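# Four arms place the axle in the empty green saddle

## Task

Put the axle into the green saddle that is currently empty, leaving every other object standing where it was at the start; it only counts if the axle stays in place without a robot holding it, and at the end the grippers must have released it and the arms must be moved away.

## Robot and tools

Setup: four identical i2rt Big YAM arms named arm1, arm2, arm3 and arm4 share one simulated work area. Each has six joints, a two-finger gripper and a wrist camera (arm1_cam_wrist, arm2_cam_wrist, arm3_cam_wrist, arm4_cam_wrist). A fixed overhead camera, cam_high, is mounted in the room. Fully stretched, a hand reaches roughly 1.0 m from its joint-1 axis. A loose object may occasionally get a brief shove from outside.

Frame: all poses live in a single scene frame whose origin is on the floor with +z up. The hand point is midway between the fingertips; the hand's z axis runs along the fingers and the fingers close along its y axis. Hand poses depend on each robot's actual foot pose, which is never printed.

execute_actions: argument "actions" is a list holding exactly one action or nothing. An action is an object keyed by robot name; under each name sits "joints", an object of absolute joint targets (not offsets) keyed by joint name. Arms and joints can be mixed freely in one action; all start at once and may finish at different moments. Joint names, units, ranges, and the tolerance used to judge arrival:
- joint1_rad: -2.879 to 2.879 rad, ±0.045. Spins the arm around its foot; positive is counter-clockwise viewed from above; 0 points the arm the way its foot faces.
- joint2_rad: 0 to 3.141 rad, ±0.14. Shoulder; 0 has the upper arm lying back about level, increasing values lift it and then carry it forward.
- joint3_rad: 0 to 3.019 rad, ±0.09. Elbow; 0 is folded flat against the upper arm, positive opens it.
- joint4_rad: -1.692 to 1.57 rad, ±0.055. Hand pitch; positive tilts fingertips up.
- joint5_rad: -1.57 to 1.57 rad, ±0.03. Sideways hand swing; positive goes to the arm's right.
- joint6_rad: -2.094 to 2.094 rad, ±0.035. Hand roll; positive is clockwise when looking from behind the hand.
- gripper_m: 0 to 0.093 m, ±0.003. Fingertip gap; each pad pushes with about 50 to 62 N at most, lower on some grippers.
With joints 1 and 6 at zero and the hand level and forward, the wrist camera rides on top of the hand looking at the fingertips. Because each joint moves at its own pace, the hand can sweep an unexpected wide path between postures. One action runs at most 15 s. A joint or arm you omit may keep driving toward its earlier target. Any unknown key or out-of-range number rejects the whole call and nothing moves. Optional "cameras": a list of camera names or ["all"]; omitted, null or ["all"] returns every camera, [] returns none. Sending an empty actions list just returns state and images. If a result reports a stop, later motion, wait and finished_scene calls in that same reply are skipped.

wait: "seconds" from 0 to 10; commands nothing new, the scene keeps running, and it returns the same state and pictures as an empty action.

zoom_image: "camera" (one named camera) and "region" [x0, y0, x1, y1] in pixels of that camera's most recent full image, origin top-left, no larger than 504 by 504. Gives a finer close-up.

finished_scene: "scene" is the integer number of the current scene; it ends that scene permanently after your last command has been held, reports success, and gives the next task. Ending a reply without a tool call ends everything.

Reading results: each call returns robot states plus one image per requested camera taken at the end; the "pictures" line lists camera order. joint_positions are the measured joints. joint_status tells how each commanded motion ended: reaching target; "off_target" (stopped short, may still be pushing); "contact_stop" or "time_out" (the joint now holds where it stopped). After a time_out a joint may keep a target no farther than 0.375, 0.375, 0.113, 0.225, 0.075, 0.3 rad (joints 1 to 6) from where it is and keep pushing, moving on its own if the path clears; on_its_own lists such joints, and its "held at" value is the held target, not the actual position. To relieve a push, command the reported position. "joint command not followed" with a "cause:" line means a self/inter-arm collision check blocked that arm's joint targets (the gripper target still runs); those joints show "not_followed" and may be retried with each later action until valid targets arrive or the way opens. Empty calls never print that line. Very small target changes may produce no movement; a joint carrying a load sags.

Cameras: the prompt provides a calibration per camera (OpenCV conventions: K, distortion D, T_world_to_cam mapping scene frame to camera, pos_world). Wrist cameras are fisheye, cam_high is pinhole with radial distortion, all 504x504. Real poses can differ a little (fixed camera up to about 2.3 degrees and 9 mm); wrist camera poses are derived from joint readings, so joint error adds more. Results list any camera whose numbers changed.

Cautions: never knock objects out of the work area or onto the floor, as that fails the task. Robots do not stop on touch and can push hard; a hard squeeze between two robots fails and ends the run, and a hard hit may too. Nothing in the state reports arm-to-arm contact, and the collision check may act late and ignores fingers, gripper housings and wrist cameras. Arms act independently. Avoid drops, slips, slams and heavy pushes. Holding loads heats motors, even while you think; a MOTOR HOT line appears from 85 °C, and at 100 °C an OVER-TEMPERATURE FAULT makes that arm and its gripper go limp and fall until cooled, with affected keys showing "limit_stop_at_motor_heat" (resend those targets). Some heat carries into the next scene. The simulation keeps running while you compose a reply, with the robots holding the last command. Faster robot motion is better. Finish with the axle resting in the saddle, grippers open and arms withdrawn.

Each tool is called as name([rows], argument=value, ...), one row to a line, values as JSON.

## Session

execute_actions(actions=[])

Scene clock: 0.00 s.
arm1.joint_positions: joint1_rad=+0.880 joint2_rad=+0.599 joint3_rad=+1.417 joint4_rad=-1.211 joint5_rad=-0.025 joint6_rad=+0.064 gripper_m=+0.094
arm1.joint_status: not commanded
arm1.hand: x=-0.4594 y=+0.1993 z=+1.3528 quat_wxyz=(-0.531, -0.305, -0.773, +0.162) (m; scene frame)
arm2.joint_positions: joint1_rad=+0.842 joint2_rad=+0.459 joint3_rad=+1.431 joint4_rad=-1.348 joint5_rad=-0.128 joint6_rad=-0.158 gripper_m=+0.094
arm2.joint_status: not commanded
arm2.hand: x=-0.7688 y=-0.2615 z=+1.3888 quat_wxyz=(-0.195, +0.801, -0.201, -0.529) (m; scene frame)
arm3.joint_positions: joint1_rad=+0.637 joint2_rad=+0.615 joint3_rad=+1.330 joint4_rad=-1.398 joint5_rad=-0.298 joint6_rad=-0.460 gripper_m=+0.094
arm3.joint_status: not commanded
arm3.hand: x=+0.8000 y=+0.1901 z=+1.3337 quat_wxyz=(-0.412, -0.171, -0.877, +0.179) (m; scene frame)
arm4.joint_positions: joint1_rad=+0.769 joint2_rad=+0.450 joint3_rad=+1.461 joint4_rad=-1.252 joint5_rad=+0.036 joint6_rad=+0.104 gripper_m=+0.095
arm4.joint_status: not commanded
arm4.hand: x=+0.5460 y=-0.2403 z=+1.3924 quat_wxyz=(-0.218, +0.701, -0.349, -0.582) (m; scene frame)
pictures: arm1_cam_wrist, arm2_cam_wrist, arm3_cam_wrist, arm4_cam_wrist, cam_high
Images, in order (width x height): arm1_cam_wrist 504x504, arm2_cam_wrist 504x504, arm3_cam_wrist 504x504, arm4_cam_wrist 504x504, cam_high 504x504.

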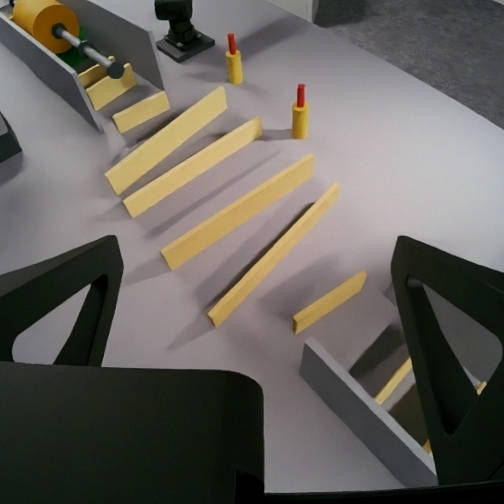

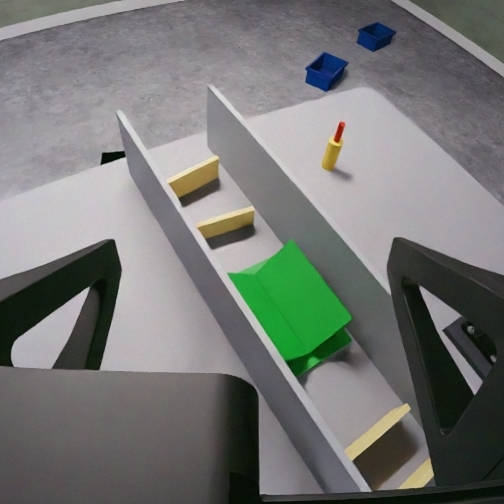

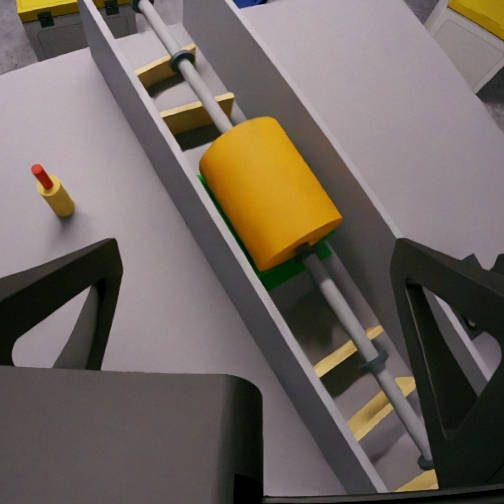

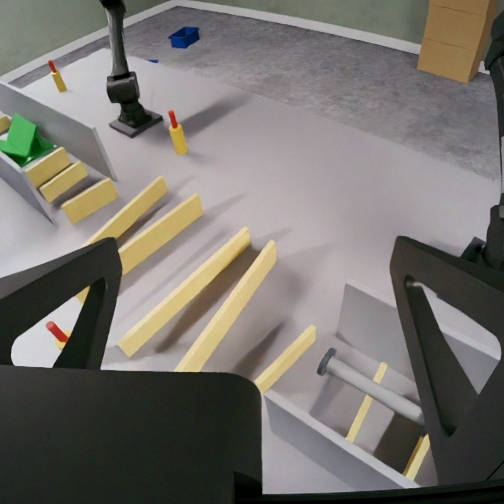

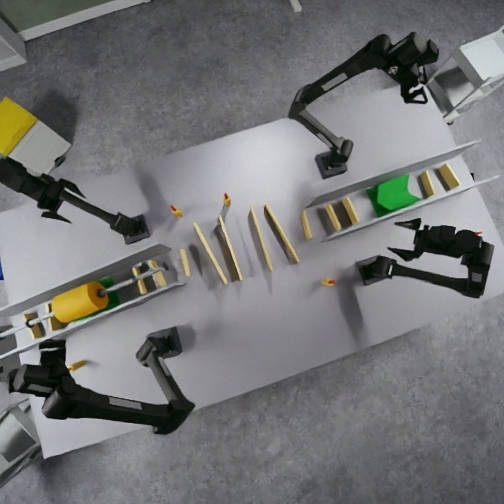

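execute_actions([
  {"arm1":{"joints":{"joint1_rad":1.25}},"arm2":{"joints":{"joint1_rad":-1.08}},"arm3":{"joints":{"joint1_rad":0.2}},"arm4":{"joints":{"joint1_rad":-1.14}}},
], cameras=[])

execute_actions([
  {"arm1":{"joints":{"joint2_rad":1.1}},"arm2":{"joints":{"joint3_rad":0.9}},"arm3":{"joints":{"joint5_rad":0,"joint6_rad":0}},"arm4":{"joints":{"joint4_rad":-0.6}}},
], cameras=["cam_high"])

zoom_image(camera="cam_high", region=[0,220,200,380])

zoom_image(camera="cam_high", region=[290,120,504,300])

Scene clock: 3.70 s.
arm1.joint_positions: joint1_rad=+1.245 joint2_rad=+0.599 joint3_rad=+1.417 joint4_rad=-1.211 joint5_rad=-0.025 joint6_rad=+0.064 gripper_m=+0.094
arm1.joint_status: all done
arm1.hand: x=-0.4181 y=+0.2744 z=+1.3532 quat_wxyz=(-0.553, -0.159, -0.816, +0.064) (m; scene frame)
arm2.joint_positions: joint1_rad=-1.068 joint2_rad=+0.459 joint3_rad=+1.431 joint4_rad=-1.348 joint5_rad=-0.128 joint6_rad=-0.158 gripper_m=+0.094
arm2.joint_status: all done
arm2.hand: x=-0.5135 y=-0.2573 z=+1.3886 quat_wxyz=(-0.544, +0.299, -0.770, -0.146) (m; scene frame)
arm3.joint_positions: joint1_rad=+0.207 joint2_rad=+0.615 joint3_rad=+1.330 joint4_rad=-1.398 joint5_rad=-0.298 joint6_rad=-0.460 gripper_m=+0.094
arm3.joint_status: all done
arm3.hand: x=+0.7183 y=+0.1355 z=+1.3327 quat_wxyz=(-0.364, -0.355, -0.820, +0.261) (m; scene frame)
arm4.joint_positions: joint1_rad=-1.134 joint2_rad=+0.450 joint3_rad=+1.461 joint4_rad=-1.252 joint5_rad=+0.036 joint6_rad=+0.104 gripper_m=+0.095
arm4.joint_status: all done
arm4.hand: x=+0.7880 y=-0.2917 z=+1.3889 quat_wxyz=(-0.592, +0.124, -0.781, -0.158) (m; scene frame)
pictures: none
No camera images: the call's "cameras" was empty. Leave "cameras" out to get every camera's image.

Scene clock: 5.20 s.
arm1.joint_positions: joint1_rad=+1.245 joint2_rad=+1.110 joint3_rad=+1.420 joint4_rad=-1.211 joint5_rad=-0.025 joint6_rad=+0.064 gripper_m=+0.094
arm1.joint_status: all done
arm1.hand: x=-0.2337 y=+0.2107 z=+1.1929 quat_wxyz=(-0.328, -0.184, -0.926, +0.031) (m; scene frame)
arm2.joint_positions: joint1_rad=-1.068 joint2_rad=+0.462 joint3_rad=+0.899 joint4_rad=-1.348 joint5_rad=-0.128 joint6_rad=-0.158 gripper_m=+0.094
arm2.joint_status: all done
arm2.hand: x=-0.4661 y=-0.2317 z=+1.1325 quat_wxyz=(-0.308, +0.322, -0.888, -0.114) (m; scene frame)
arm3.joint_positions: joint1_rad=+0.207 joint2_rad=+0.615 joint3_rad=+1.330 joint4_rad=-1.398 joint5_rad=-0.004 joint6_rad=-0.013 gripper_m=+0.094
arm3.joint_status: all done
arm3.hand: x=+0.6700 y=+0.1219 z=+1.3273 quat_wxyz=(-0.330, -0.583, -0.689, +0.276) (m; scene frame)
arm4.joint_positions: joint1_rad=-1.134 joint2_rad=+0.450 joint3_rad=+1.461 joint4_rad=-0.621 joint5_rad=+0.036 joint6_rad=+0.104 gripper_m=+0.095
arm4.joint_status: all done
arm4.hand: x=+0.7800 y=-0.2972 z=+1.5412 quat_wxyz=(-0.798, +0.079, -0.556, -0.220) (m; scene frame)
pictures: cam_high
Images, in order (width x height): cam_high 504x504.

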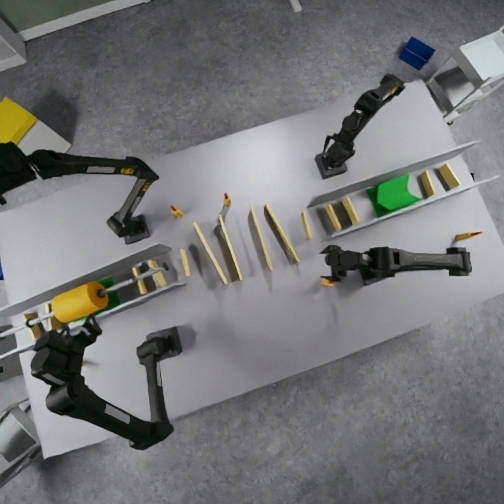

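Region (0, 220, 200, 380) of cam_high's 504x504 image, scaled by 2.520, with more detail than that image has; it fills the top 403 rows of this view, and the rest is white.

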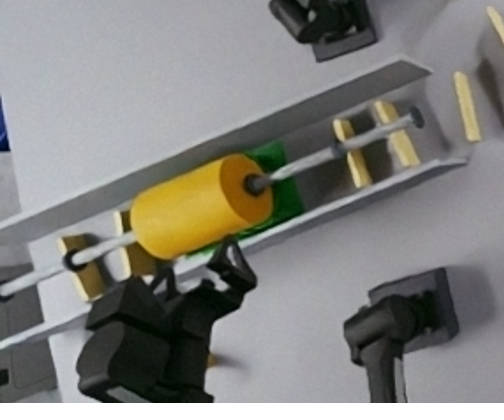

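Region (290, 120, 504, 300) of cam_high's 504x504 image, scaled by 2.355, with more detail than that image has; it fills the top 424 rows of this view, and the rest is white.

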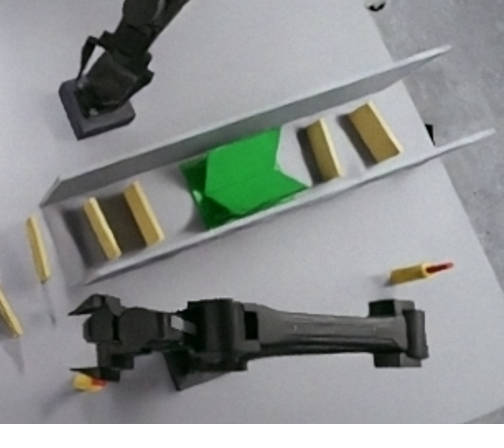

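execute_actions([
  {"arm3":{"joints":{"joint1_rad":0.337,"joint2_rad":1.408,"joint3_rad":1.286,"joint4_rad":-1.449,"joint5_rad":0,"joint6_rad":1.908,"gripper_m":0.07}},"arm4":{"joints":{"joint1_rad":-0.934,"joint2_rad":1.815,"joint3_rad":1.878,"joint4_rad":-1.634,"joint5_rad":0,"joint6_rad":0.637,"gripper_m":0.07}}},
], cameras=["arm3_cam_wrist","arm4_cam_wrist","cam_high"])

Scene clock: 11.13 s.
arm1.joint_positions: joint1_rad=+1.245 joint2_rad=+1.110 joint3_rad=+1.420 joint4_rad=-1.211 joint5_rad=-0.025 joint6_rad=+0.064 gripper_m=+0.094
arm1.joint_status: not commanded
arm1.hand: x=-0.2337 y=+0.2107 z=+1.1929 quat_wxyz=(-0.328, -0.184, -0.926, +0.031) (m; scene frame)
arm2.joint_positions: joint1_rad=-1.068 joint2_rad=+0.462 joint3_rad=+0.899 joint4_rad=-1.348 joint5_rad=-0.128 joint6_rad=-0.158 gripper_m=+0.094
arm2.joint_status: not commanded
arm2.hand: x=-0.4661 y=-0.2317 z=+1.1325 quat_wxyz=(-0.308, +0.322, -0.888, -0.114) (m; scene frame)
arm3.joint_positions: joint1_rad=+0.332 joint2_rad=+1.414 joint3_rad=+1.286 joint4_rad=-1.438 joint5_rad=-0.003 joint6_rad=+1.895 gripper_m=+0.070
arm3.joint_status: all done
arm3.hand: x=+0.7509 y=-0.0437 z=+1.0494 quat_wxyz=(-0.002, -1.000, +0.022, -0.008) (m; scene frame)
arm4.joint_positions: joint1_rad=-0.940 joint2_rad=+1.829 joint3_rad=+1.853 joint4_rad=-1.622 joint5_rad=+0.003 joint6_rad=+0.626 gripper_m=+0.070
arm4.joint_status: all done
arm4.hand: x=+1.0900 y=-0.0143 z=+1.0071 quat_wxyz=(+0.017, +0.011, -1.000, +0.008) (m; scene frame)
pictures: arm3_cam_wrist, arm4_cam_wrist, cam_high
camera_calibration (this result's frames):
arm3_cam_wrist: T_world_to_cam=[[0.0327527, 0.999323, -0.0167797, 0.0361139], [0.799124, -0.0161006, 0.600951, -1.22508], [0.600274, -0.0330918, -0.79911, 0.515216], [0, 0, 0, 1]] pos_world=[0.668536, -0.0387645, 1.14853]
arm4_cam_wrist: T_world_to_cam=[[0.0237225, -0.99955, 0.0183711, -0.0581768], [-0.782323, -0.00711976, 0.622832, 0.23053], [-0.62242, -0.0291473, -0.78214, 1.59056], [0, 0, 0, 1]] pos_world=[1.17173, -0.0101488, 1.10153]
Images, in order (width x height): arm3_cam_wrist 504x504, arm4_cam_wrist 504x504, cam_high 504x504.

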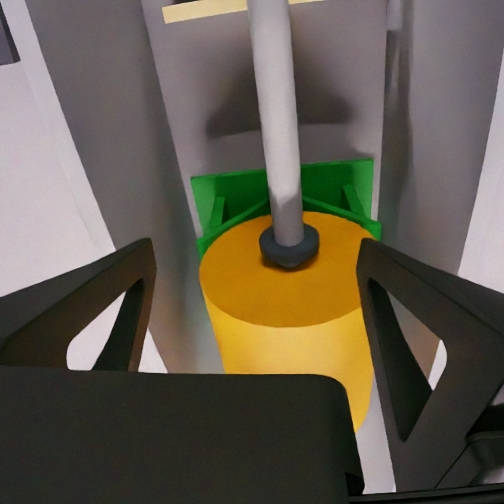

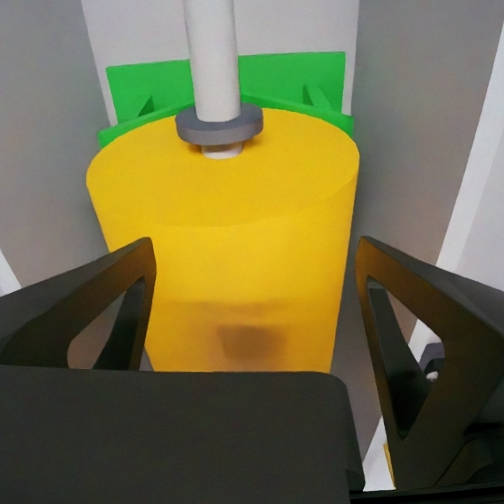

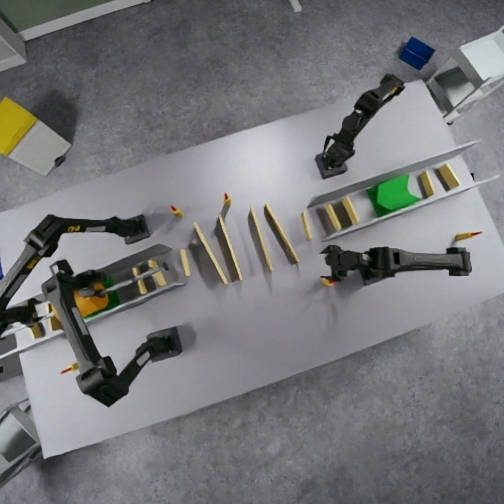

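execute_actions([
  {"arm3":{"joints":{"joint1_rad":0.389,"joint2_rad":1.446,"joint3_rad":1.082,"joint4_rad":-1.207,"joint6_rad":1.85}},"arm4":{"joints":{"joint1_rad":-0.991,"joint2_rad":2.029,"joint3_rad":2.075,"joint4_rad":-1.61,"joint6_rad":0.54}}},
], cameras=["arm3_cam_wrist","arm4_cam_wrist"])

Scene clock: 13.50 s.
arm1.joint_positions: joint1_rad=+1.245 joint2_rad=+1.110 joint3_rad=+1.420 joint4_rad=-1.211 joint5_rad=-0.025 joint6_rad=+0.064 gripper_m=+0.094
arm1.joint_status: not commanded
arm1.hand: x=-0.2337 y=+0.2107 z=+1.1929 quat_wxyz=(-0.328, -0.184, -0.926, +0.031) (m; scene frame)
arm2.joint_positions: joint1_rad=-1.068 joint2_rad=+0.462 joint3_rad=+0.899 joint4_rad=-1.348 joint5_rad=-0.128 joint6_rad=-0.158 gripper_m=+0.094
arm2.joint_status: not commanded
arm2.hand: x=-0.4661 y=-0.2317 z=+1.1325 quat_wxyz=(-0.308, +0.322, -0.888, -0.114) (m; scene frame)
arm3.joint_positions: joint1_rad=+0.388 joint2_rad=+1.439 joint3_rad=+1.086 joint4_rad=-1.221 joint5_rad=-0.003 joint6_rad=+1.863 gripper_m=+0.070
arm3.joint_status: all done
arm3.hand: x=+0.7695 y=-0.0247 z=+0.9657 quat_wxyz=(+0.002, -1.000, -0.022, -0.007) (m; scene frame)
arm4.joint_positions: joint1_rad=-0.995 joint2_rad=+2.040 joint3_rad=+2.028 joint4_rad=-1.618 joint5_rad=+0.002 joint6_rad=+0.551 gripper_m=+0.070
arm4.joint_status: all done
arm4.hand: x=+1.1582 y=-0.0042 z=+0.9510 quat_wxyz=(+0.031, +0.021, -0.999, +0.015) (m; scene frame)
pictures: arm3_cam_wrist, arm4_cam_wrist
camera_calibration (this result's frames):
arm3_cam_wrist: T_world_to_cam=[[-0.05507, 0.998432, -0.0100179, 0.0761585], [0.799386, 0.0500987, 0.598726, -1.18576], [0.598289, 0.0249637, -0.800891, 0.44245], [0, 0, 0, 1]] pos_world=[0.687362, -0.0276792, 1.06506]
arm4_cam_wrist: T_world_to_cam=[[0.0448267, -0.998484, 0.0319461, -0.0859867], [-0.764668, -0.0137162, 0.644278, 0.278104], [-0.642863, -0.053309, -0.764124, 1.5959], [0, 0, 0, 1]] pos_world=[1.24246, 0.00303429, 1.04304]
Images, in order (width x height): arm3_cam_wrist 504x504, arm4_cam_wrist 504x504.

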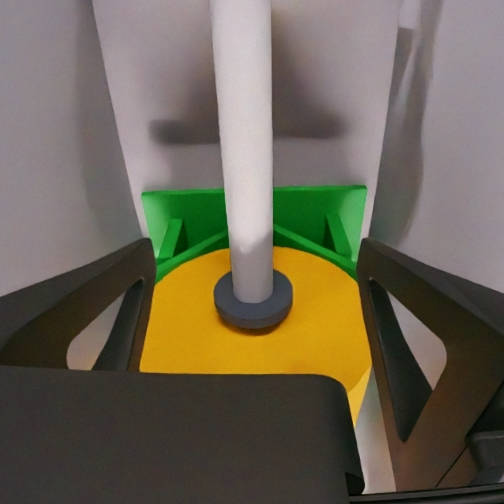

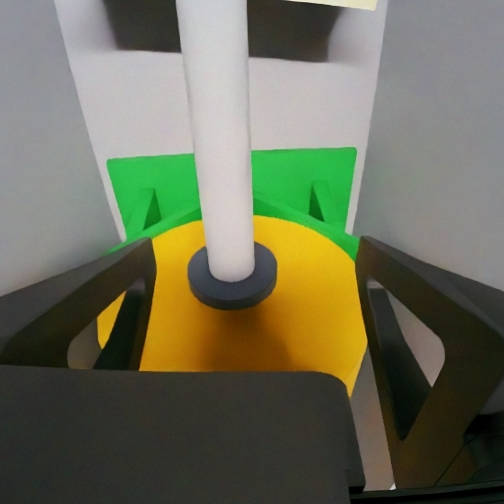

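execute_actions([
  {"arm3":{"joints":{"joint1_rad":0.385,"joint2_rad":1.496,"joint3_rad":1.022,"joint4_rad":-1.09,"gripper_m":0.085}},"arm4":{"joints":{"joint1_rad":-0.966,"joint2_rad":2.033,"joint3_rad":1.94,"joint4_rad":-1.44,"joint6_rad":0.57,"gripper_m":0.085}}},
], cameras=["arm3_cam_wrist","arm4_cam_wrist"])

Scene clock: 15.13 s.
arm1.joint_positions: joint1_rad=+1.245 joint2_rad=+1.110 joint3_rad=+1.420 joint4_rad=-1.211 joint5_rad=-0.025 joint6_rad=+0.064 gripper_m=+0.094
arm1.joint_status: not commanded
arm1.hand: x=-0.2337 y=+0.2107 z=+1.1929 quat_wxyz=(-0.328, -0.184, -0.926, +0.031) (m; scene frame)
arm2.joint_positions: joint1_rad=-1.068 joint2_rad=+0.462 joint3_rad=+0.899 joint4_rad=-1.348 joint5_rad=-0.128 joint6_rad=-0.158 gripper_m=+0.094
arm2.joint_status: not commanded
arm2.hand: x=-0.4661 y=-0.2317 z=+1.1325 quat_wxyz=(-0.308, +0.322, -0.888, -0.114) (m; scene frame)
arm3.joint_positions: joint1_rad=+0.388 joint2_rad=+1.489 joint3_rad=+1.028 joint4_rad=-1.103 joint5_rad=-0.003 joint6_rad=+1.863 gripper_m=+0.085
arm3.joint_status: all done
arm3.hand: x=+0.7717 y=-0.0297 z=+0.9268 quat_wxyz=(-0.003, -1.000, -0.022, -0.008) (m; scene frame)
arm4.joint_positions: joint1_rad=-0.968 joint2_rad=+2.034 joint3_rad=+1.938 joint4_rad=-1.454 joint5_rad=+0.002 joint6_rad=+0.559 gripper_m=+0.085
arm4.joint_status: all done
arm4.hand: x=+1.1612 y=+0.0191 z=+0.9203 quat_wxyz=(-0.003, +0.030, -1.000, -0.007) (m; scene frame)
pictures: arm3_cam_wrist, arm4_cam_wrist
camera_calibration (this result's frames):
arm3_cam_wrist: T_world_to_cam=[[-0.0552841, 0.998272, -0.0199164, 0.090281], [0.797331, 0.056145, 0.600925, -1.16428], [0.601005, 0.0173416, -0.799057, 0.406057], [0, 0, 0, 1]] pos_world=[0.689262, -0.0317985, 1.0259]
arm4_cam_wrist: T_world_to_cam=[[0.0622673, -0.998007, -0.0102756, -0.0433414], [-0.804808, -0.0562969, 0.59086, 0.397086], [-0.59026, -0.0285213, -0.806709, 1.55325], [0, 0, 0, 1]] pos_world=[1.2391, 0.0234005, 1.01795]
Images, in order (width x height): arm3_cam_wrist 504x504, arm4_cam_wrist 504x504.

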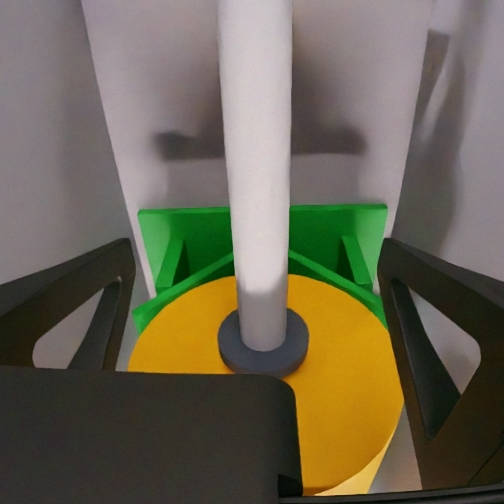

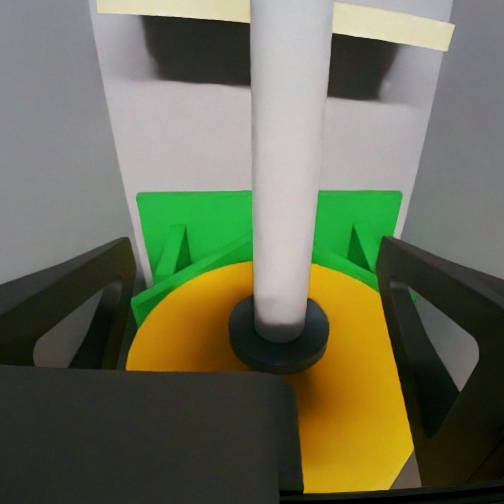

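execute_actions([
  {"arm3":{"joints":{"joint2_rad":1.553,"joint3_rad":0.962,"joint4_rad":-0.98}},"arm4":{"joints":{"joint1_rad":-0.992,"joint2_rad":2.052,"joint3_rad":1.862,"joint4_rad":-1.365,"joint6_rad":0.56}}},
], cameras=["arm3_cam_wrist","arm4_cam_wrist"])

Scene clock: 16.13 s.
arm1.joint_positions: joint1_rad=+1.245 joint2_rad=+1.110 joint3_rad=+1.420 joint4_rad=-1.211 joint5_rad=-0.025 joint6_rad=+0.064 gripper_m=+0.094
arm1.joint_status: not commanded
arm1.hand: x=-0.2337 y=+0.2107 z=+1.1929 quat_wxyz=(-0.328, -0.184, -0.926, +0.031) (m; scene frame)
arm2.joint_positions: joint1_rad=-1.068 joint2_rad=+0.462 joint3_rad=+0.899 joint4_rad=-1.348 joint5_rad=-0.128 joint6_rad=-0.158 gripper_m=+0.094
arm2.joint_status: not commanded
arm2.hand: x=-0.4661 y=-0.2317 z=+1.1325 quat_wxyz=(-0.308, +0.322, -0.888, -0.114) (m; scene frame)
arm3.joint_positions: joint1_rad=+0.388 joint2_rad=+1.547 joint3_rad=+0.967 joint4_rad=-0.993 joint5_rad=-0.003 joint6_rad=+1.863 gripper_m=+0.085
arm3.joint_status: all done
arm3.hand: x=+0.7714 y=-0.0274 z=+0.8847 quat_wxyz=(+0.001, -1.000, -0.022, -0.007) (m; scene frame)
arm4.joint_positions: joint1_rad=-0.988 joint2_rad=+2.044 joint3_rad=+1.862 joint4_rad=-1.378 joint5_rad=+0.002 joint6_rad=+0.559 gripper_m=+0.085
arm4.joint_status: all done
arm4.hand: x=+1.1649 y=+0.0061 z=+0.8850 quat_wxyz=(+0.002, +0.020, -1.000, -0.004) (m; scene frame)
pictures: arm3_cam_wrist, arm4_cam_wrist
camera_calibration (this result's frames):
arm3_cam_wrist: T_world_to_cam=[[-0.0554225, 0.998393, -0.0118553, 0.0801149], [0.798989, 0.0514677, 0.599139, -1.1387], [0.598786, 0.0237335, -0.800558, 0.375781], [0, 0, 0, 1]] pos_world=[0.689237, -0.0302985, 0.984023]
arm4_cam_wrist: T_world_to_cam=[[0.0417516, -0.999119, -0.00434046, -0.0381713], [-0.800502, -0.0360507, 0.598245, 0.408489], [-0.597874, -0.0215031, -0.801301, 1.53064], [0, 0, 0, 1]] pos_world=[1.24372, 0.0095022, 0.98196]
Images, in order (width x height): arm3_cam_wrist 504x504, arm4_cam_wrist 504x504.

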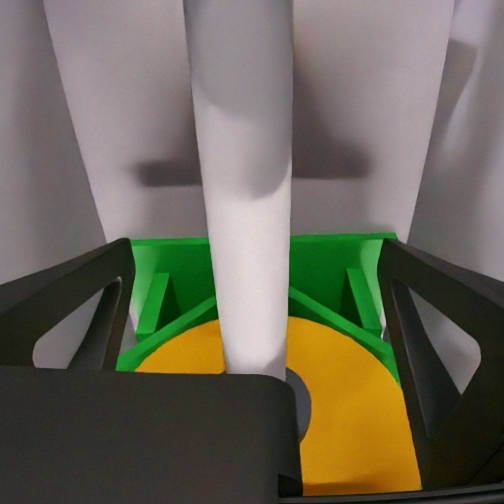

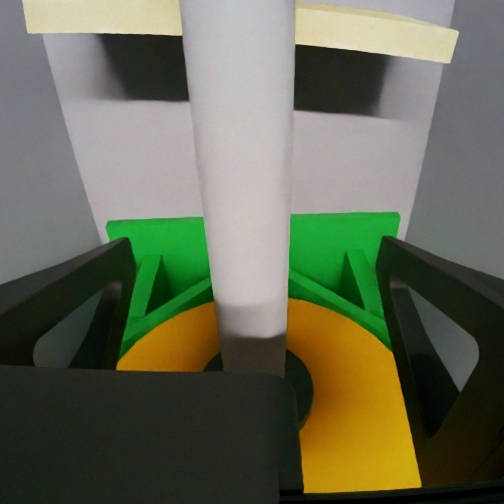

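execute_actions([
  {"arm3":{"joints":{"joint2_rad":1.571,"joint3_rad":0.944,"joint4_rad":-0.945}},"arm4":{"joints":{"joint2_rad":2.06,"joint3_rad":1.832,"joint4_rad":-1.33}}},
], cameras=[])

execute_actions([
  {"arm3":{"joints":{"gripper_m":0}},"arm4":{"joints":{"gripper_m":0}}},
], cameras=["arm3_cam_wrist","arm4_cam_wrist"])

Scene clock: 17.03 s.
arm1.joint_positions: joint1_rad=+1.245 joint2_rad=+1.110 joint3_rad=+1.420 joint4_rad=-1.211 joint5_rad=-0.025 joint6_rad=+0.064 gripper_m=+0.094
arm1.joint_status: not commanded
arm1.hand: x=-0.2337 y=+0.2107 z=+1.1929 quat_wxyz=(-0.328, -0.184, -0.926, +0.031) (m; scene frame)
arm2.joint_positions: joint1_rad=-1.068 joint2_rad=+0.462 joint3_rad=+0.899 joint4_rad=-1.348 joint5_rad=-0.128 joint6_rad=-0.158 gripper_m=+0.094
arm2.joint_status: not commanded
arm2.hand: x=-0.4661 y=-0.2317 z=+1.1325 quat_wxyz=(-0.308, +0.322, -0.888, -0.114) (m; scene frame)
arm3.joint_positions: joint1_rad=+0.388 joint2_rad=+1.549 joint3_rad=+0.955 joint4_rad=-0.958 joint5_rad=-0.003 joint6_rad=+1.863 gripper_m=+0.085
arm3.joint_status: all done
arm3.hand: x=+0.7724 y=-0.0300 z=+0.8799 quat_wxyz=(-0.009, -1.000, -0.022, -0.010) (m; scene frame)
arm4.joint_positions: joint1_rad=-0.988 joint2_rad=+2.046 joint3_rad=+1.834 joint4_rad=-1.343 joint5_rad=+0.002 joint6_rad=+0.559 gripper_m=+0.085
arm4.joint_status: all done
arm4.hand: x=+1.1644 y=+0.0059 z=+0.8735 quat_wxyz=(+0.000, +0.020, -1.000, -0.005) (m; scene frame)
pictures: none
No camera images: the call's "cameras" was empty. Leave "cameras" out to get every camera's image.

Scene clock: 17.73 s.
arm1.joint_positions: joint1_rad=+1.245 joint2_rad=+1.110 joint3_rad=+1.420 joint4_rad=-1.211 joint5_rad=-0.025 joint6_rad=+0.064 gripper_m=+0.094
arm1.joint_status: not commanded
arm1.hand: x=-0.2337 y=+0.2107 z=+1.1929 quat_wxyz=(-0.328, -0.184, -0.926, +0.031) (m; scene frame)
arm2.joint_positions: joint1_rad=-1.068 joint2_rad=+0.462 joint3_rad=+0.899 joint4_rad=-1.348 joint5_rad=-0.128 joint6_rad=-0.158 gripper_m=+0.094
arm2.joint_status: not commanded
arm2.hand: x=-0.4661 y=-0.2317 z=+1.1325 quat_wxyz=(-0.308, +0.322, -0.888, -0.114) (m; scene frame)
arm3.joint_positions: joint1_rad=+0.388 joint2_rad=+1.549 joint3_rad=+0.954 joint4_rad=-0.958 joint5_rad=-0.004 joint6_rad=+1.851 gripper_m=+0.024
arm3.joint_status: gripper_m off_target (ended at +0.024, target +0.000)
arm3.hand: x=+0.7724 y=-0.0294 z=+0.8794 quat_wxyz=(-0.008, -1.000, -0.028, -0.010) (m; scene frame)
arm4.joint_positions: joint1_rad=-0.988 joint2_rad=+2.046 joint3_rad=+1.834 joint4_rad=-1.338 joint5_rad=-0.003 joint6_rad=+0.548 gripper_m=+0.024
arm4.joint_status: gripper_m off_target (ended at +0.024, target +0.000)
arm4.hand: x=+1.1646 y=+0.0078 z=+0.8733 quat_wxyz=(-0.001, +0.026, -1.000, -0.009) (m; scene frame)
pictures: arm3_cam_wrist, arm4_cam_wrist
camera_calibration (this result's frames):
arm3_cam_wrist: T_world_to_cam=[[-0.0664953, 0.997344, -0.0297231, 0.10629], [0.793983, 0.070931, 0.603788, -1.13582], [0.604293, 0.0165495, -0.79659, 0.363036], [0, 0, 0, 1]] pos_world=[0.689509, -0.0314508, 0.978145]
arm4_cam_wrist: T_world_to_cam=[[0.0535367, -0.998469, -0.0139078, -0.0419399], [-0.80297, -0.0513254, 0.593805, 0.422223], [-0.59361, -0.0206228, -0.804488, 1.51886], [0, 0, 0, 1]] pos_world=[1.24289, 0.0111183, 0.970607]
Images, in order (width x height): arm3_cam_wrist 504x504, arm4_cam_wrist 504x504.

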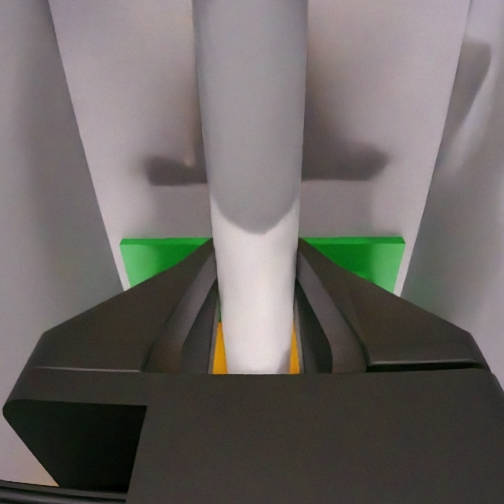

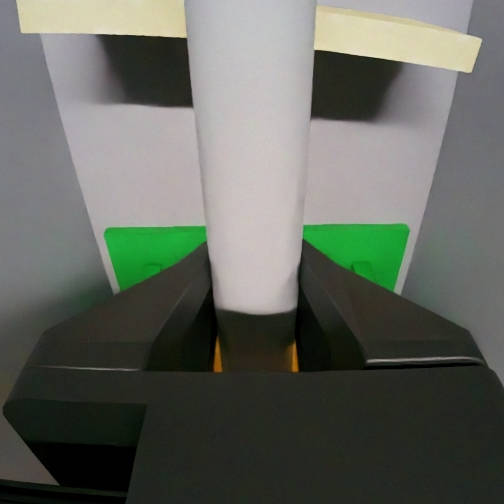

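execute_actions([
  {"arm3":{"joints":{"joint2_rad":1.47,"joint3_rad":1.055,"joint4_rad":-1.135}},"arm4":{"joints":{"joint2_rad":2.005,"joint3_rad":1.96,"joint4_rad":-1.475}}},
], cameras=["arm3_cam_wrist","arm4_cam_wrist"])

Scene clock: 18.87 s.
arm1.joint_positions: joint1_rad=+1.245 joint2_rad=+1.110 joint3_rad=+1.420 joint4_rad=-1.211 joint5_rad=-0.025 joint6_rad=+0.064 gripper_m=+0.094
arm1.joint_status: not commanded
arm1.hand: x=-0.2337 y=+0.2107 z=+1.1929 quat_wxyz=(-0.328, -0.184, -0.926, +0.031) (m; scene frame)
arm2.joint_positions: joint1_rad=-1.068 joint2_rad=+0.462 joint3_rad=+0.899 joint4_rad=-1.348 joint5_rad=-0.128 joint6_rad=-0.158 gripper_m=+0.094
arm2.joint_status: not commanded
arm2.hand: x=-0.4661 y=-0.2317 z=+1.1325 quat_wxyz=(-0.308, +0.322, -0.888, -0.114) (m; scene frame)
arm3.joint_positions: joint1_rad=+0.382 joint2_rad=+1.505 joint3_rad=+0.995 joint4_rad=-1.100 joint5_rad=+0.005 joint6_rad=+1.868 gripper_m=+0.024
arm3.joint_status: all done
arm3.hand: x=+0.7637 y=-0.0176 z=+0.9095 quat_wxyz=(+0.018, -1.000, -0.017, +0.002) (m; scene frame)
arm4.joint_positions: joint1_rad=-0.988 joint2_rad=+2.046 joint3_rad=+1.888 joint4_rad=-1.448 joint5_rad=-0.014 joint6_rad=+0.574 gripper_m=+0.024
arm4.joint_status: all done
arm4.hand: x=+1.1557 y=+0.0033 z=+0.8936 quat_wxyz=(+0.026, +0.013, -1.000, +0.002) (m; scene frame)
pictures: arm3_cam_wrist, arm4_cam_wrist
camera_calibration (this result's frames):
arm3_cam_wrist: T_world_to_cam=[[-0.0440557, 0.998768, 0.0228405, 0.0299345], [0.81091, 0.022397, 0.584742, -1.14441], [0.58351, 0.0442828, -0.810898, 0.421456], [0, 0, 0, 1]] pos_world=[0.68341, -0.0229294, 1.01026]
arm4_cam_wrist: T_world_to_cam=[[0.0271226, -0.999603, 0.00767825, -0.0344006], [-0.771379, -0.0160435, 0.636173, 0.328257], [-0.635797, -0.0231775, -0.771508, 1.54907], [0, 0, 0, 1]] pos_world=[1.23904, 0.00678296, 0.986554]
Images, in order (width x height): arm3_cam_wrist 504x504, arm4_cam_wrist 504x504.

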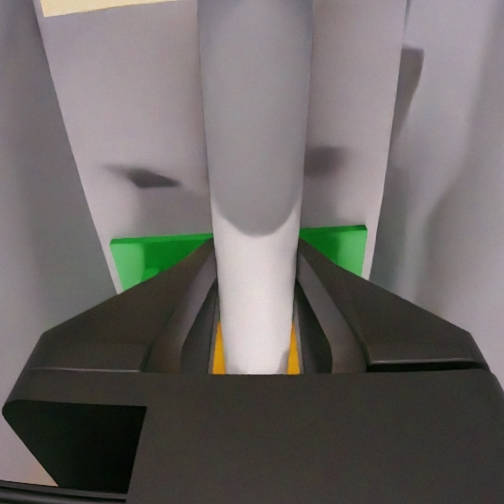

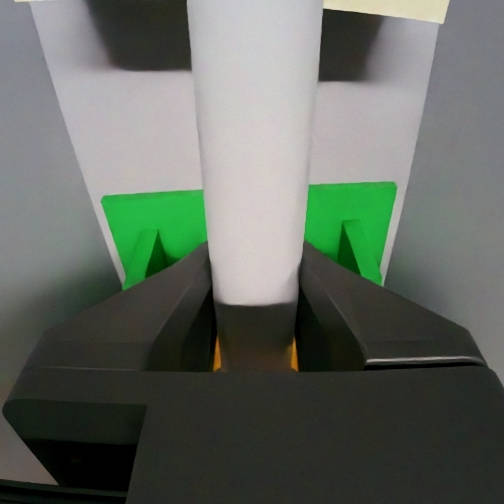

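execute_actions([
  {"arm3":{"joints":{"joint1_rad":0.378,"joint2_rad":1.405,"joint3_rad":1.168,"joint4_rad":-1.245}},"arm4":{"joints":{"joint1_rad":-0.98,"joint2_rad":1.94,"joint3_rad":2.055,"joint4_rad":-1.56}}},
], cameras=["arm3_cam_wrist","cam_high"])

Scene clock: 20.23 s.
arm1.joint_positions: joint1_rad=+1.245 joint2_rad=+1.110 joint3_rad=+1.420 joint4_rad=-1.211 joint5_rad=-0.025 joint6_rad=+0.064 gripper_m=+0.094
arm1.joint_status: not commanded
arm1.hand: x=-0.2337 y=+0.2107 z=+1.1929 quat_wxyz=(-0.328, -0.184, -0.926, +0.031) (m; scene frame)
arm2.joint_positions: joint1_rad=-1.068 joint2_rad=+0.462 joint3_rad=+0.899 joint4_rad=-1.348 joint5_rad=-0.128 joint6_rad=-0.158 gripper_m=+0.094
arm2.joint_status: not commanded
arm2.hand: x=-0.4661 y=-0.2317 z=+1.1325 quat_wxyz=(-0.308, +0.322, -0.888, -0.114) (m; scene frame)
arm3.joint_positions: joint1_rad=+0.381 joint2_rad=+1.443 joint3_rad=+1.086 joint4_rad=-1.234 joint5_rad=+0.000 joint6_rad=+1.858 gripper_m=+0.024
arm3.joint_status: all done
arm3.hand: x=+0.7654 y=-0.0231 z=+0.9646 quat_wxyz=(+0.009, -1.000, -0.021, -0.003) (m; scene frame)
arm4.joint_positions: joint1_rad=-0.986 joint2_rad=+1.985 joint3_rad=+1.985 joint4_rad=-1.548 joint5_rad=-0.002 joint6_rad=+0.566 gripper_m=+0.024
arm4.joint_status: all done
arm4.hand: x=+1.1571 y=+0.0022 z=+0.9672 quat_wxyz=(-0.002, +0.018, -1.000, -0.009) (m; scene frame)
pictures: arm3_cam_wrist, cam_high
camera_calibration (this result's frames):
arm3_cam_wrist: T_world_to_cam=[[-0.0530093, 0.998584, 0.00457998, 0.0586543], [0.804286, 0.0399758, 0.592897, -1.1802], [0.591874, 0.0351127, -0.805265, 0.453312], [0, 0, 0, 1]] pos_world=[0.684025, -0.0273087, 1.06451]
Images, in order (width x height): arm3_cam_wrist 504x504, cam_high 504x504.

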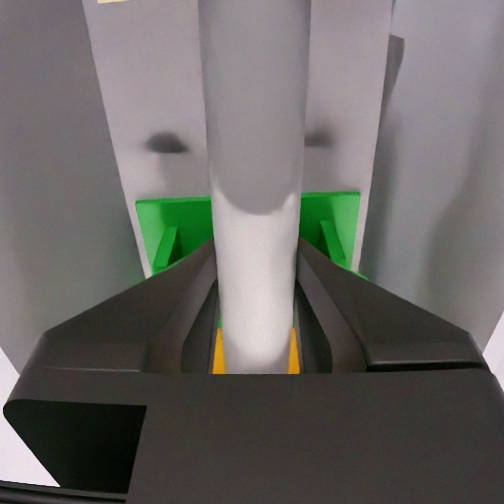

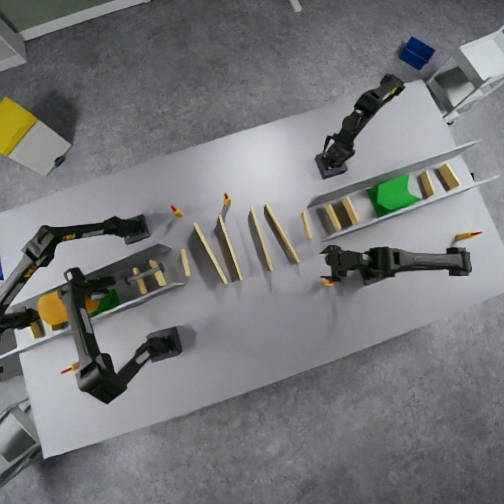

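execute_actions([
  {"arm3":{"joints":{"joint1_rad":0.085,"joint2_rad":1.347,"joint3_rad":1.16,"joint4_rad":-1.285,"joint6_rad":1.55}},"arm4":{"joints":{"joint1_rad":-0.862,"joint2_rad":1.68,"joint3_rad":1.69,"joint4_rad":-1.478,"joint6_rad":0.68}}},
], cameras=["arm3_cam_wrist","arm4_cam_wrist"])

Scene clock: 22.40 s.
arm1.joint_positions: joint1_rad=+1.245 joint2_rad=+1.110 joint3_rad=+1.420 joint4_rad=-1.211 joint5_rad=-0.025 joint6_rad=+0.064 gripper_m=+0.094
arm1.joint_status: not commanded
arm1.hand: x=-0.2337 y=+0.2107 z=+1.1929 quat_wxyz=(-0.328, -0.184, -0.926, +0.031) (m; scene frame)
arm2.joint_positions: joint1_rad=-1.068 joint2_rad=+0.462 joint3_rad=+0.899 joint4_rad=-1.348 joint5_rad=-0.128 joint6_rad=-0.158 gripper_m=+0.094
arm2.joint_status: not commanded
arm2.hand: x=-0.4661 y=-0.2317 z=+1.1325 quat_wxyz=(-0.308, +0.322, -0.888, -0.114) (m; scene frame)
arm3.joint_positions: joint1_rad=+0.082 joint2_rad=+1.392 joint3_rad=+1.086 joint4_rad=-1.289 joint5_rad=-0.006 joint6_rad=+1.544 gripper_m=+0.024
arm3.joint_status: all done
arm3.hand: x=+0.6503 y=-0.0294 z=+0.9822 quat_wxyz=(+0.012, -0.999, -0.029, -0.009) (m; scene frame)
arm4.joint_positions: joint1_rad=-0.856 joint2_rad=+1.713 joint3_rad=+1.666 joint4_rad=-1.487 joint5_rad=+0.007 joint6_rad=+0.672 gripper_m=+0.024
arm4.joint_status: all done
arm4.hand: x=+1.0410 y=+0.0045 z=+0.9975 quat_wxyz=(-0.010, +0.030, -0.999, -0.011) (m; scene frame)
pictures: arm3_cam_wrist, arm4_cam_wrist
camera_calibration (this result's frames):
arm3_cam_wrist: T_world_to_cam=[[-0.0681954, 0.997626, 0.00956289, 0.0638066], [0.796484, 0.0486686, 0.602697, -1.10216], [0.600801, 0.0487179, -0.797912, 0.523158], [0, 0, 0, 1]] pos_world=[0.567891, -0.0355017, 1.08109]
arm4_cam_wrist: T_world_to_cam=[[0.0614279, -0.997945, -0.0182228, -0.0407884], [-0.812836, -0.0606124, 0.579331, 0.273815], [-0.579245, -0.0207749, -0.814889, 1.54077], [0, 0, 0, 1]] pos_world=[1.11755, 0.00790141, 1.09618]
Images, in order (width x height): arm3_cam_wrist 504x504, arm4_cam_wrist 504x504.

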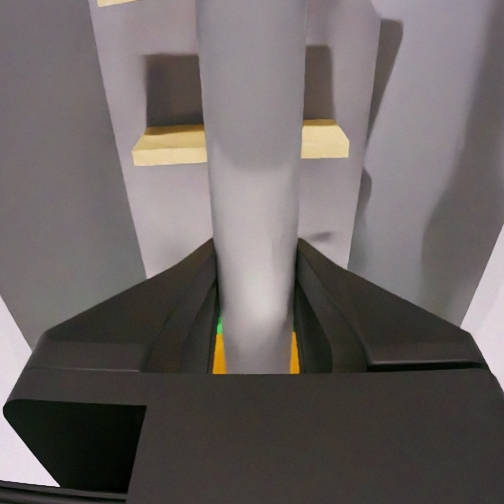

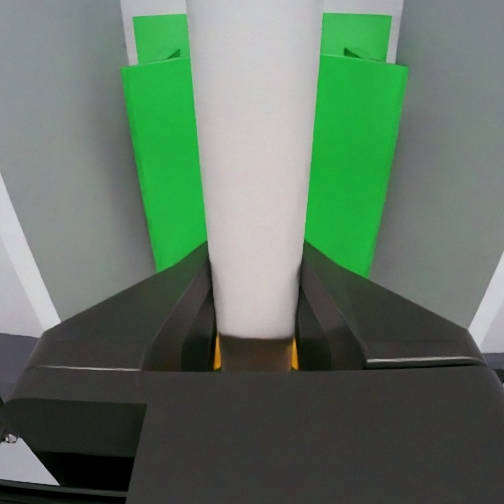

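execute_actions([
  {"arm3":{"joints":{"joint1_rad":-0.19,"joint2_rad":1.41,"joint3_rad":1.225,"joint4_rad":-1.275,"joint6_rad":1.275}},"arm4":{"joints":{"joint1_rad":-0.711,"joint2_rad":1.47,"joint3_rad":1.40,"joint4_rad":-1.43,"joint6_rad":0.83}}},
], cameras=[])

execute_actions([
  {"arm3":{"joints":{"joint1_rad":-0.432,"joint2_rad":1.525,"joint3_rad":1.355,"joint4_rad":-1.29,"joint6_rad":1.033}},"arm4":{"joints":{"joint1_rad":-0.489,"joint2_rad":1.295,"joint3_rad":1.22,"joint4_rad":-1.433,"joint6_rad":1.05}}},
], cameras=["arm3_cam_wrist","arm4_cam_wrist","cam_high"])

Scene clock: 24.93 s.
arm1.joint_positions: joint1_rad=+1.245 joint2_rad=+1.110 joint3_rad=+1.420 joint4_rad=-1.211 joint5_rad=-0.025 joint6_rad=+0.064 gripper_m=+0.094
arm1.joint_status: not commanded
arm1.hand: x=-0.2337 y=+0.2107 z=+1.1929 quat_wxyz=(-0.328, -0.184, -0.926, +0.031) (m; scene frame)
arm2.joint_positions: joint1_rad=-1.068 joint2_rad=+0.462 joint3_rad=+0.899 joint4_rad=-1.348 joint5_rad=-0.128 joint6_rad=-0.158 gripper_m=+0.094
arm2.joint_status: not commanded
arm2.hand: x=-0.4661 y=-0.2317 z=+1.1325 quat_wxyz=(-0.308, +0.322, -0.888, -0.114) (m; scene frame)
arm3.joint_positions: joint1_rad=-0.203 joint2_rad=+1.428 joint3_rad=+1.133 joint4_rad=-1.287 joint5_rad=+0.006 joint6_rad=+1.276 gripper_m=+0.024
arm3.joint_status: joint3_rad time_out (moved +0.046 of +0.139); the others done
arm3.on_its_own: joint3_rad reads +1.133 and still pushes toward +1.225 since a time_out
arm3.hand: x=+0.5367 y=-0.0347 z=+0.9844 quat_wxyz=(+0.006, -1.000, -0.020, -0.005) (m; scene frame)
arm4.joint_positions: joint1_rad=-0.706 joint2_rad=+1.497 joint3_rad=+1.380 joint4_rad=-1.435 joint5_rad=+0.005 joint6_rad=+0.837 gripper_m=+0.024
arm4.joint_status: all done
arm4.hand: x=+0.9275 y=-0.0078 z=+0.9896 quat_wxyz=(-0.001, +0.022, -1.000, -0.008) (m; scene frame)
pictures: none
No camera images: the call's "cameras" was empty. Leave "cameras" out to get every camera's image.

not run: a stop came earlier in this reply.

execute_actions([
  {"arm3":{"joints":{"joint1_rad":-0.425,"joint2_rad":1.53,"joint3_rad":1.355,"joint4_rad":-1.28,"joint6_rad":1.033}},"arm4":{"joints":{"joint1_rad":-0.492,"joint2_rad":1.298,"joint3_rad":1.212,"joint4_rad":-1.433,"joint6_rad":1.045}}},
], cameras=["arm3_cam_wrist","arm4_cam_wrist","cam_high"])

Scene clock: 26.20 s.
arm1.joint_positions: joint1_rad=+1.245 joint2_rad=+1.110 joint3_rad=+1.420 joint4_rad=-1.211 joint5_rad=-0.025 joint6_rad=+0.064 gripper_m=+0.094
arm1.joint_status: not commanded
arm1.hand: x=-0.2337 y=+0.2107 z=+1.1929 quat_wxyz=(-0.328, -0.184, -0.926, +0.031) (m; scene frame)
arm2.joint_positions: joint1_rad=-1.068 joint2_rad=+0.462 joint3_rad=+0.899 joint4_rad=-1.348 joint5_rad=-0.128 joint6_rad=-0.158 gripper_m=+0.094
arm2.joint_status: not commanded
arm2.hand: x=-0.4661 y=-0.2317 z=+1.1325 quat_wxyz=(-0.308, +0.322, -0.888, -0.114) (m; scene frame)
arm3.joint_positions: joint1_rad=-0.437 joint2_rad=+1.558 joint3_rad=+1.269 joint4_rad=-1.279 joint5_rad=+0.006 joint6_rad=+1.028 gripper_m=+0.024
arm3.joint_status: all done
arm3.hand: x=+0.4246 y=-0.0481 z=+0.9801 quat_wxyz=(+0.000, -1.000, -0.027, -0.003) (m; scene frame)
arm4.joint_positions: joint1_rad=-0.487 joint2_rad=+1.324 joint3_rad=+1.191 joint4_rad=-1.429 joint5_rad=+0.006 joint6_rad=+1.047 gripper_m=+0.024
arm4.joint_status: all done
arm4.hand: x=+0.8146 y=-0.0164 z=+0.9862 quat_wxyz=(+0.002, +0.027, -1.000, -0.005) (m; scene frame)
pictures: arm3_cam_wrist, arm4_cam_wrist, cam_high
camera_calibration (this result's frames):
arm3_cam_wrist: T_world_to_cam=[[-0.0646533, 0.997822, -0.0130765, 0.0877342], [0.803882, 0.0598423, 0.591771, -0.912142], [0.591265, 0.027748, -0.806, 0.669038], [0, 0, 0, 1]] pos_world=[0.343348, -0.0515229, 1.08017]
arm4_cam_wrist: T_world_to_cam=[[0.0554415, -0.998446, -0.00568106, -0.0554097], [-0.799645, -0.0478083, 0.598567, 0.0655255], [-0.597909, -0.0286426, -0.801052, 1.40143], [0, 0, 0, 1]] pos_world=[0.893396, -0.0120503, 1.08308]
Images, in order (width x height): arm3_cam_wrist 504x504, arm4_cam_wrist 504x504, cam_high 504x504.

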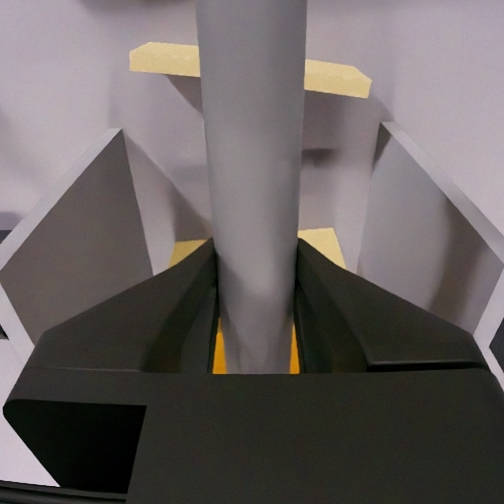

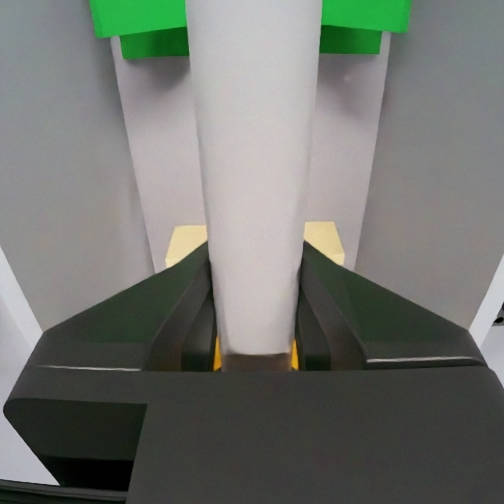

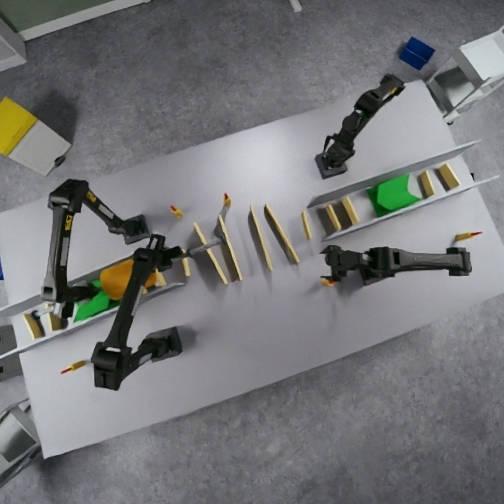

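execute_actions([
  {"arm1":{"joints":{"joint1_rad":1.5}},"arm2":{"joints":{"joint1_rad":-1.10,"joint2_rad":1.2,"joint3_rad":1.58,"joint4_rad":-1.62,"joint5_rad":0,"joint6_rad":0.41,"gripper_m":0.09}},"arm3":{"joints":{"joint1_rad":-0.615,"joint2_rad":1.685,"joint3_rad":1.566,"joint4_rad":-1.335,"joint6_rad":0.845}},"arm4":{"joints":{"joint1_rad":-0.194,"joint2_rad":1.192,"joint3_rad":1.115,"joint4_rad":-1.452,"joint6_rad":1.345}}},
], cameras=[])

execute_actions([
  {"arm2":{"joints":{"joint2_rad":1.505}},"arm3":{"joints":{"joint1_rad":-0.755,"joint2_rad":1.895,"joint3_rad":1.872,"joint4_rad":-1.427,"joint6_rad":0.704}},"arm4":{"joints":{"joint1_rad":0.149,"joint2_rad":1.175,"joint3_rad":1.11,"joint4_rad":-1.452,"joint6_rad":1.688}}},
], cameras=["cam_high"])

Scene clock: 28.87 s.
arm1.joint_positions: joint1_rad=+1.505 joint2_rad=+1.110 joint3_rad=+1.420 joint4_rad=-1.211 joint5_rad=-0.025 joint6_rad=+0.064 gripper_m=+0.094
arm1.joint_status: all done
arm1.hand: x=-0.2118 y=+0.3201 z=+1.1933 quat_wxyz=(-0.330, -0.062, -0.942, -0.011) (m; scene frame)
arm2.joint_positions: joint1_rad=-1.086 joint2_rad=+1.209 joint3_rad=+1.525 joint4_rad=-1.610 joint5_rad=-0.004 joint6_rad=+0.400 gripper_m=+0.090
arm2.joint_status: all done
arm2.hand: x=-0.3009 y=-0.1745 z=+1.1947 quat_wxyz=(-0.124, +0.038, -0.990, -0.060) (m; scene frame)
arm3.joint_positions: joint1_rad=-0.627 joint2_rad=+1.715 joint3_rad=+1.475 joint4_rad=-1.325 joint5_rad=+0.001 joint6_rad=+0.844 gripper_m=+0.024
arm3.joint_status: joint3_rad time_out (moved +0.206 of +0.297); the others done
arm3.on_its_own: joint3_rad reads +1.475 and still pushes toward +1.566 since a time_out
arm3.hand: x=+0.3136 y=-0.0511 z=+0.9824 quat_wxyz=(-0.002, -1.000, -0.024, -0.004) (m; scene frame)
arm4.joint_positions: joint1_rad=-0.191 joint2_rad=+1.219 joint3_rad=+1.092 joint4_rad=-1.445 joint5_rad=+0.004 joint6_rad=+1.345 gripper_m=+0.024
arm4.joint_status: all done
arm4.hand: x=+0.7020 y=-0.0224 z=+0.9849 quat_wxyz=(+0.005, +0.026, -1.000, -0.001) (m; scene frame)
pictures: none
No camera images: the call's "cameras" was empty. Leave "cameras" out to get every camera's image.

not run: a stop came earlier in this reply.

execute_actions([
  {"arm2":{"joints":{"joint1_rad":-1.11,"joint2_rad":1.505,"joint3_rad":1.61}},"arm3":{"joints":{"joint1_rad":-0.755,"joint2_rad":1.90,"joint3_rad":1.875,"joint4_rad":-1.427,"joint6_rad":0.704}},"arm4":{"joints":{"joint1_rad":0.149,"joint2_rad":1.172,"joint3_rad":1.11,"joint4_rad":-1.452,"joint6_rad":1.688}}},
], cameras=["cam_high"])

execute_actions([
  {"arm3":{"joints":{"joint1_rad":-0.82,"joint2_rad":2.03,"joint3_rad":2.08,"joint4_rad":-1.505,"joint6_rad":0.64}},"arm4":{"joints":{"joint1_rad":0.322,"joint2_rad":1.225,"joint3_rad":1.17,"joint4_rad":-1.44,"joint6_rad":1.862}}},
], cameras=["cam_high","arm2_cam_wrist"])

Scene clock: 31.53 s.
arm1.joint_positions: joint1_rad=+1.505 joint2_rad=+1.110 joint3_rad=+1.420 joint4_rad=-1.211 joint5_rad=-0.025 joint6_rad=+0.064 gripper_m=+0.094
arm1.joint_status: not commanded
arm1.hand: x=-0.2118 y=+0.3201 z=+1.1933 quat_wxyz=(-0.330, -0.062, -0.942, -0.011) (m; scene frame)
arm2.joint_positions: joint1_rad=-1.096 joint2_rad=+1.510 joint3_rad=+1.587 joint4_rad=-1.612 joint5_rad=-0.004 joint6_rad=+0.400 gripper_m=+0.090
arm2.joint_status: all done
arm2.hand: x=-0.2326 y=-0.1446 z=+1.0998 quat_wxyz=(-0.015, +0.033, -0.999, -0.009) (m; scene frame)
arm3.joint_positions: joint1_rad=-0.762 joint2_rad=+1.933 joint3_rad=+1.781 joint4_rad=-1.421 joint5_rad=+0.000 joint6_rad=+0.694 gripper_m=+0.024
arm3.joint_status: joint3_rad time_out (moved +0.306 of +0.400); the others done
arm3.on_its_own: joint3_rad reads +1.781 and still pushes toward +1.875 since a time_out
arm3.hand: x=+0.2042 y=-0.0592 z=+0.9788 quat_wxyz=(+0.001, -0.999, -0.031, -0.007) (m; scene frame)
arm4.joint_positions: joint1_rad=+0.147 joint2_rad=+1.207 joint3_rad=+1.084 joint4_rad=-1.448 joint5_rad=+0.003 joint6_rad=+1.668 gripper_m=+0.024
arm4.joint_status: all done
arm4.hand: x=+0.5901 y=-0.0257 z=+0.9871 quat_wxyz=(+0.005, +0.033, -0.999, -0.002) (m; scene frame)
pictures: cam_high
Images, in order (width x height): cam_high 504x504.

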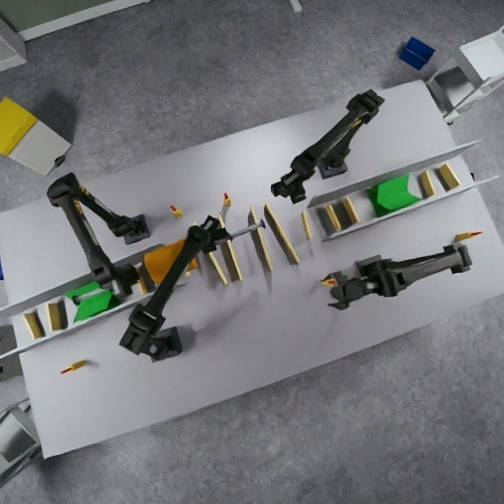

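not run: a stop came earlier in this reply.


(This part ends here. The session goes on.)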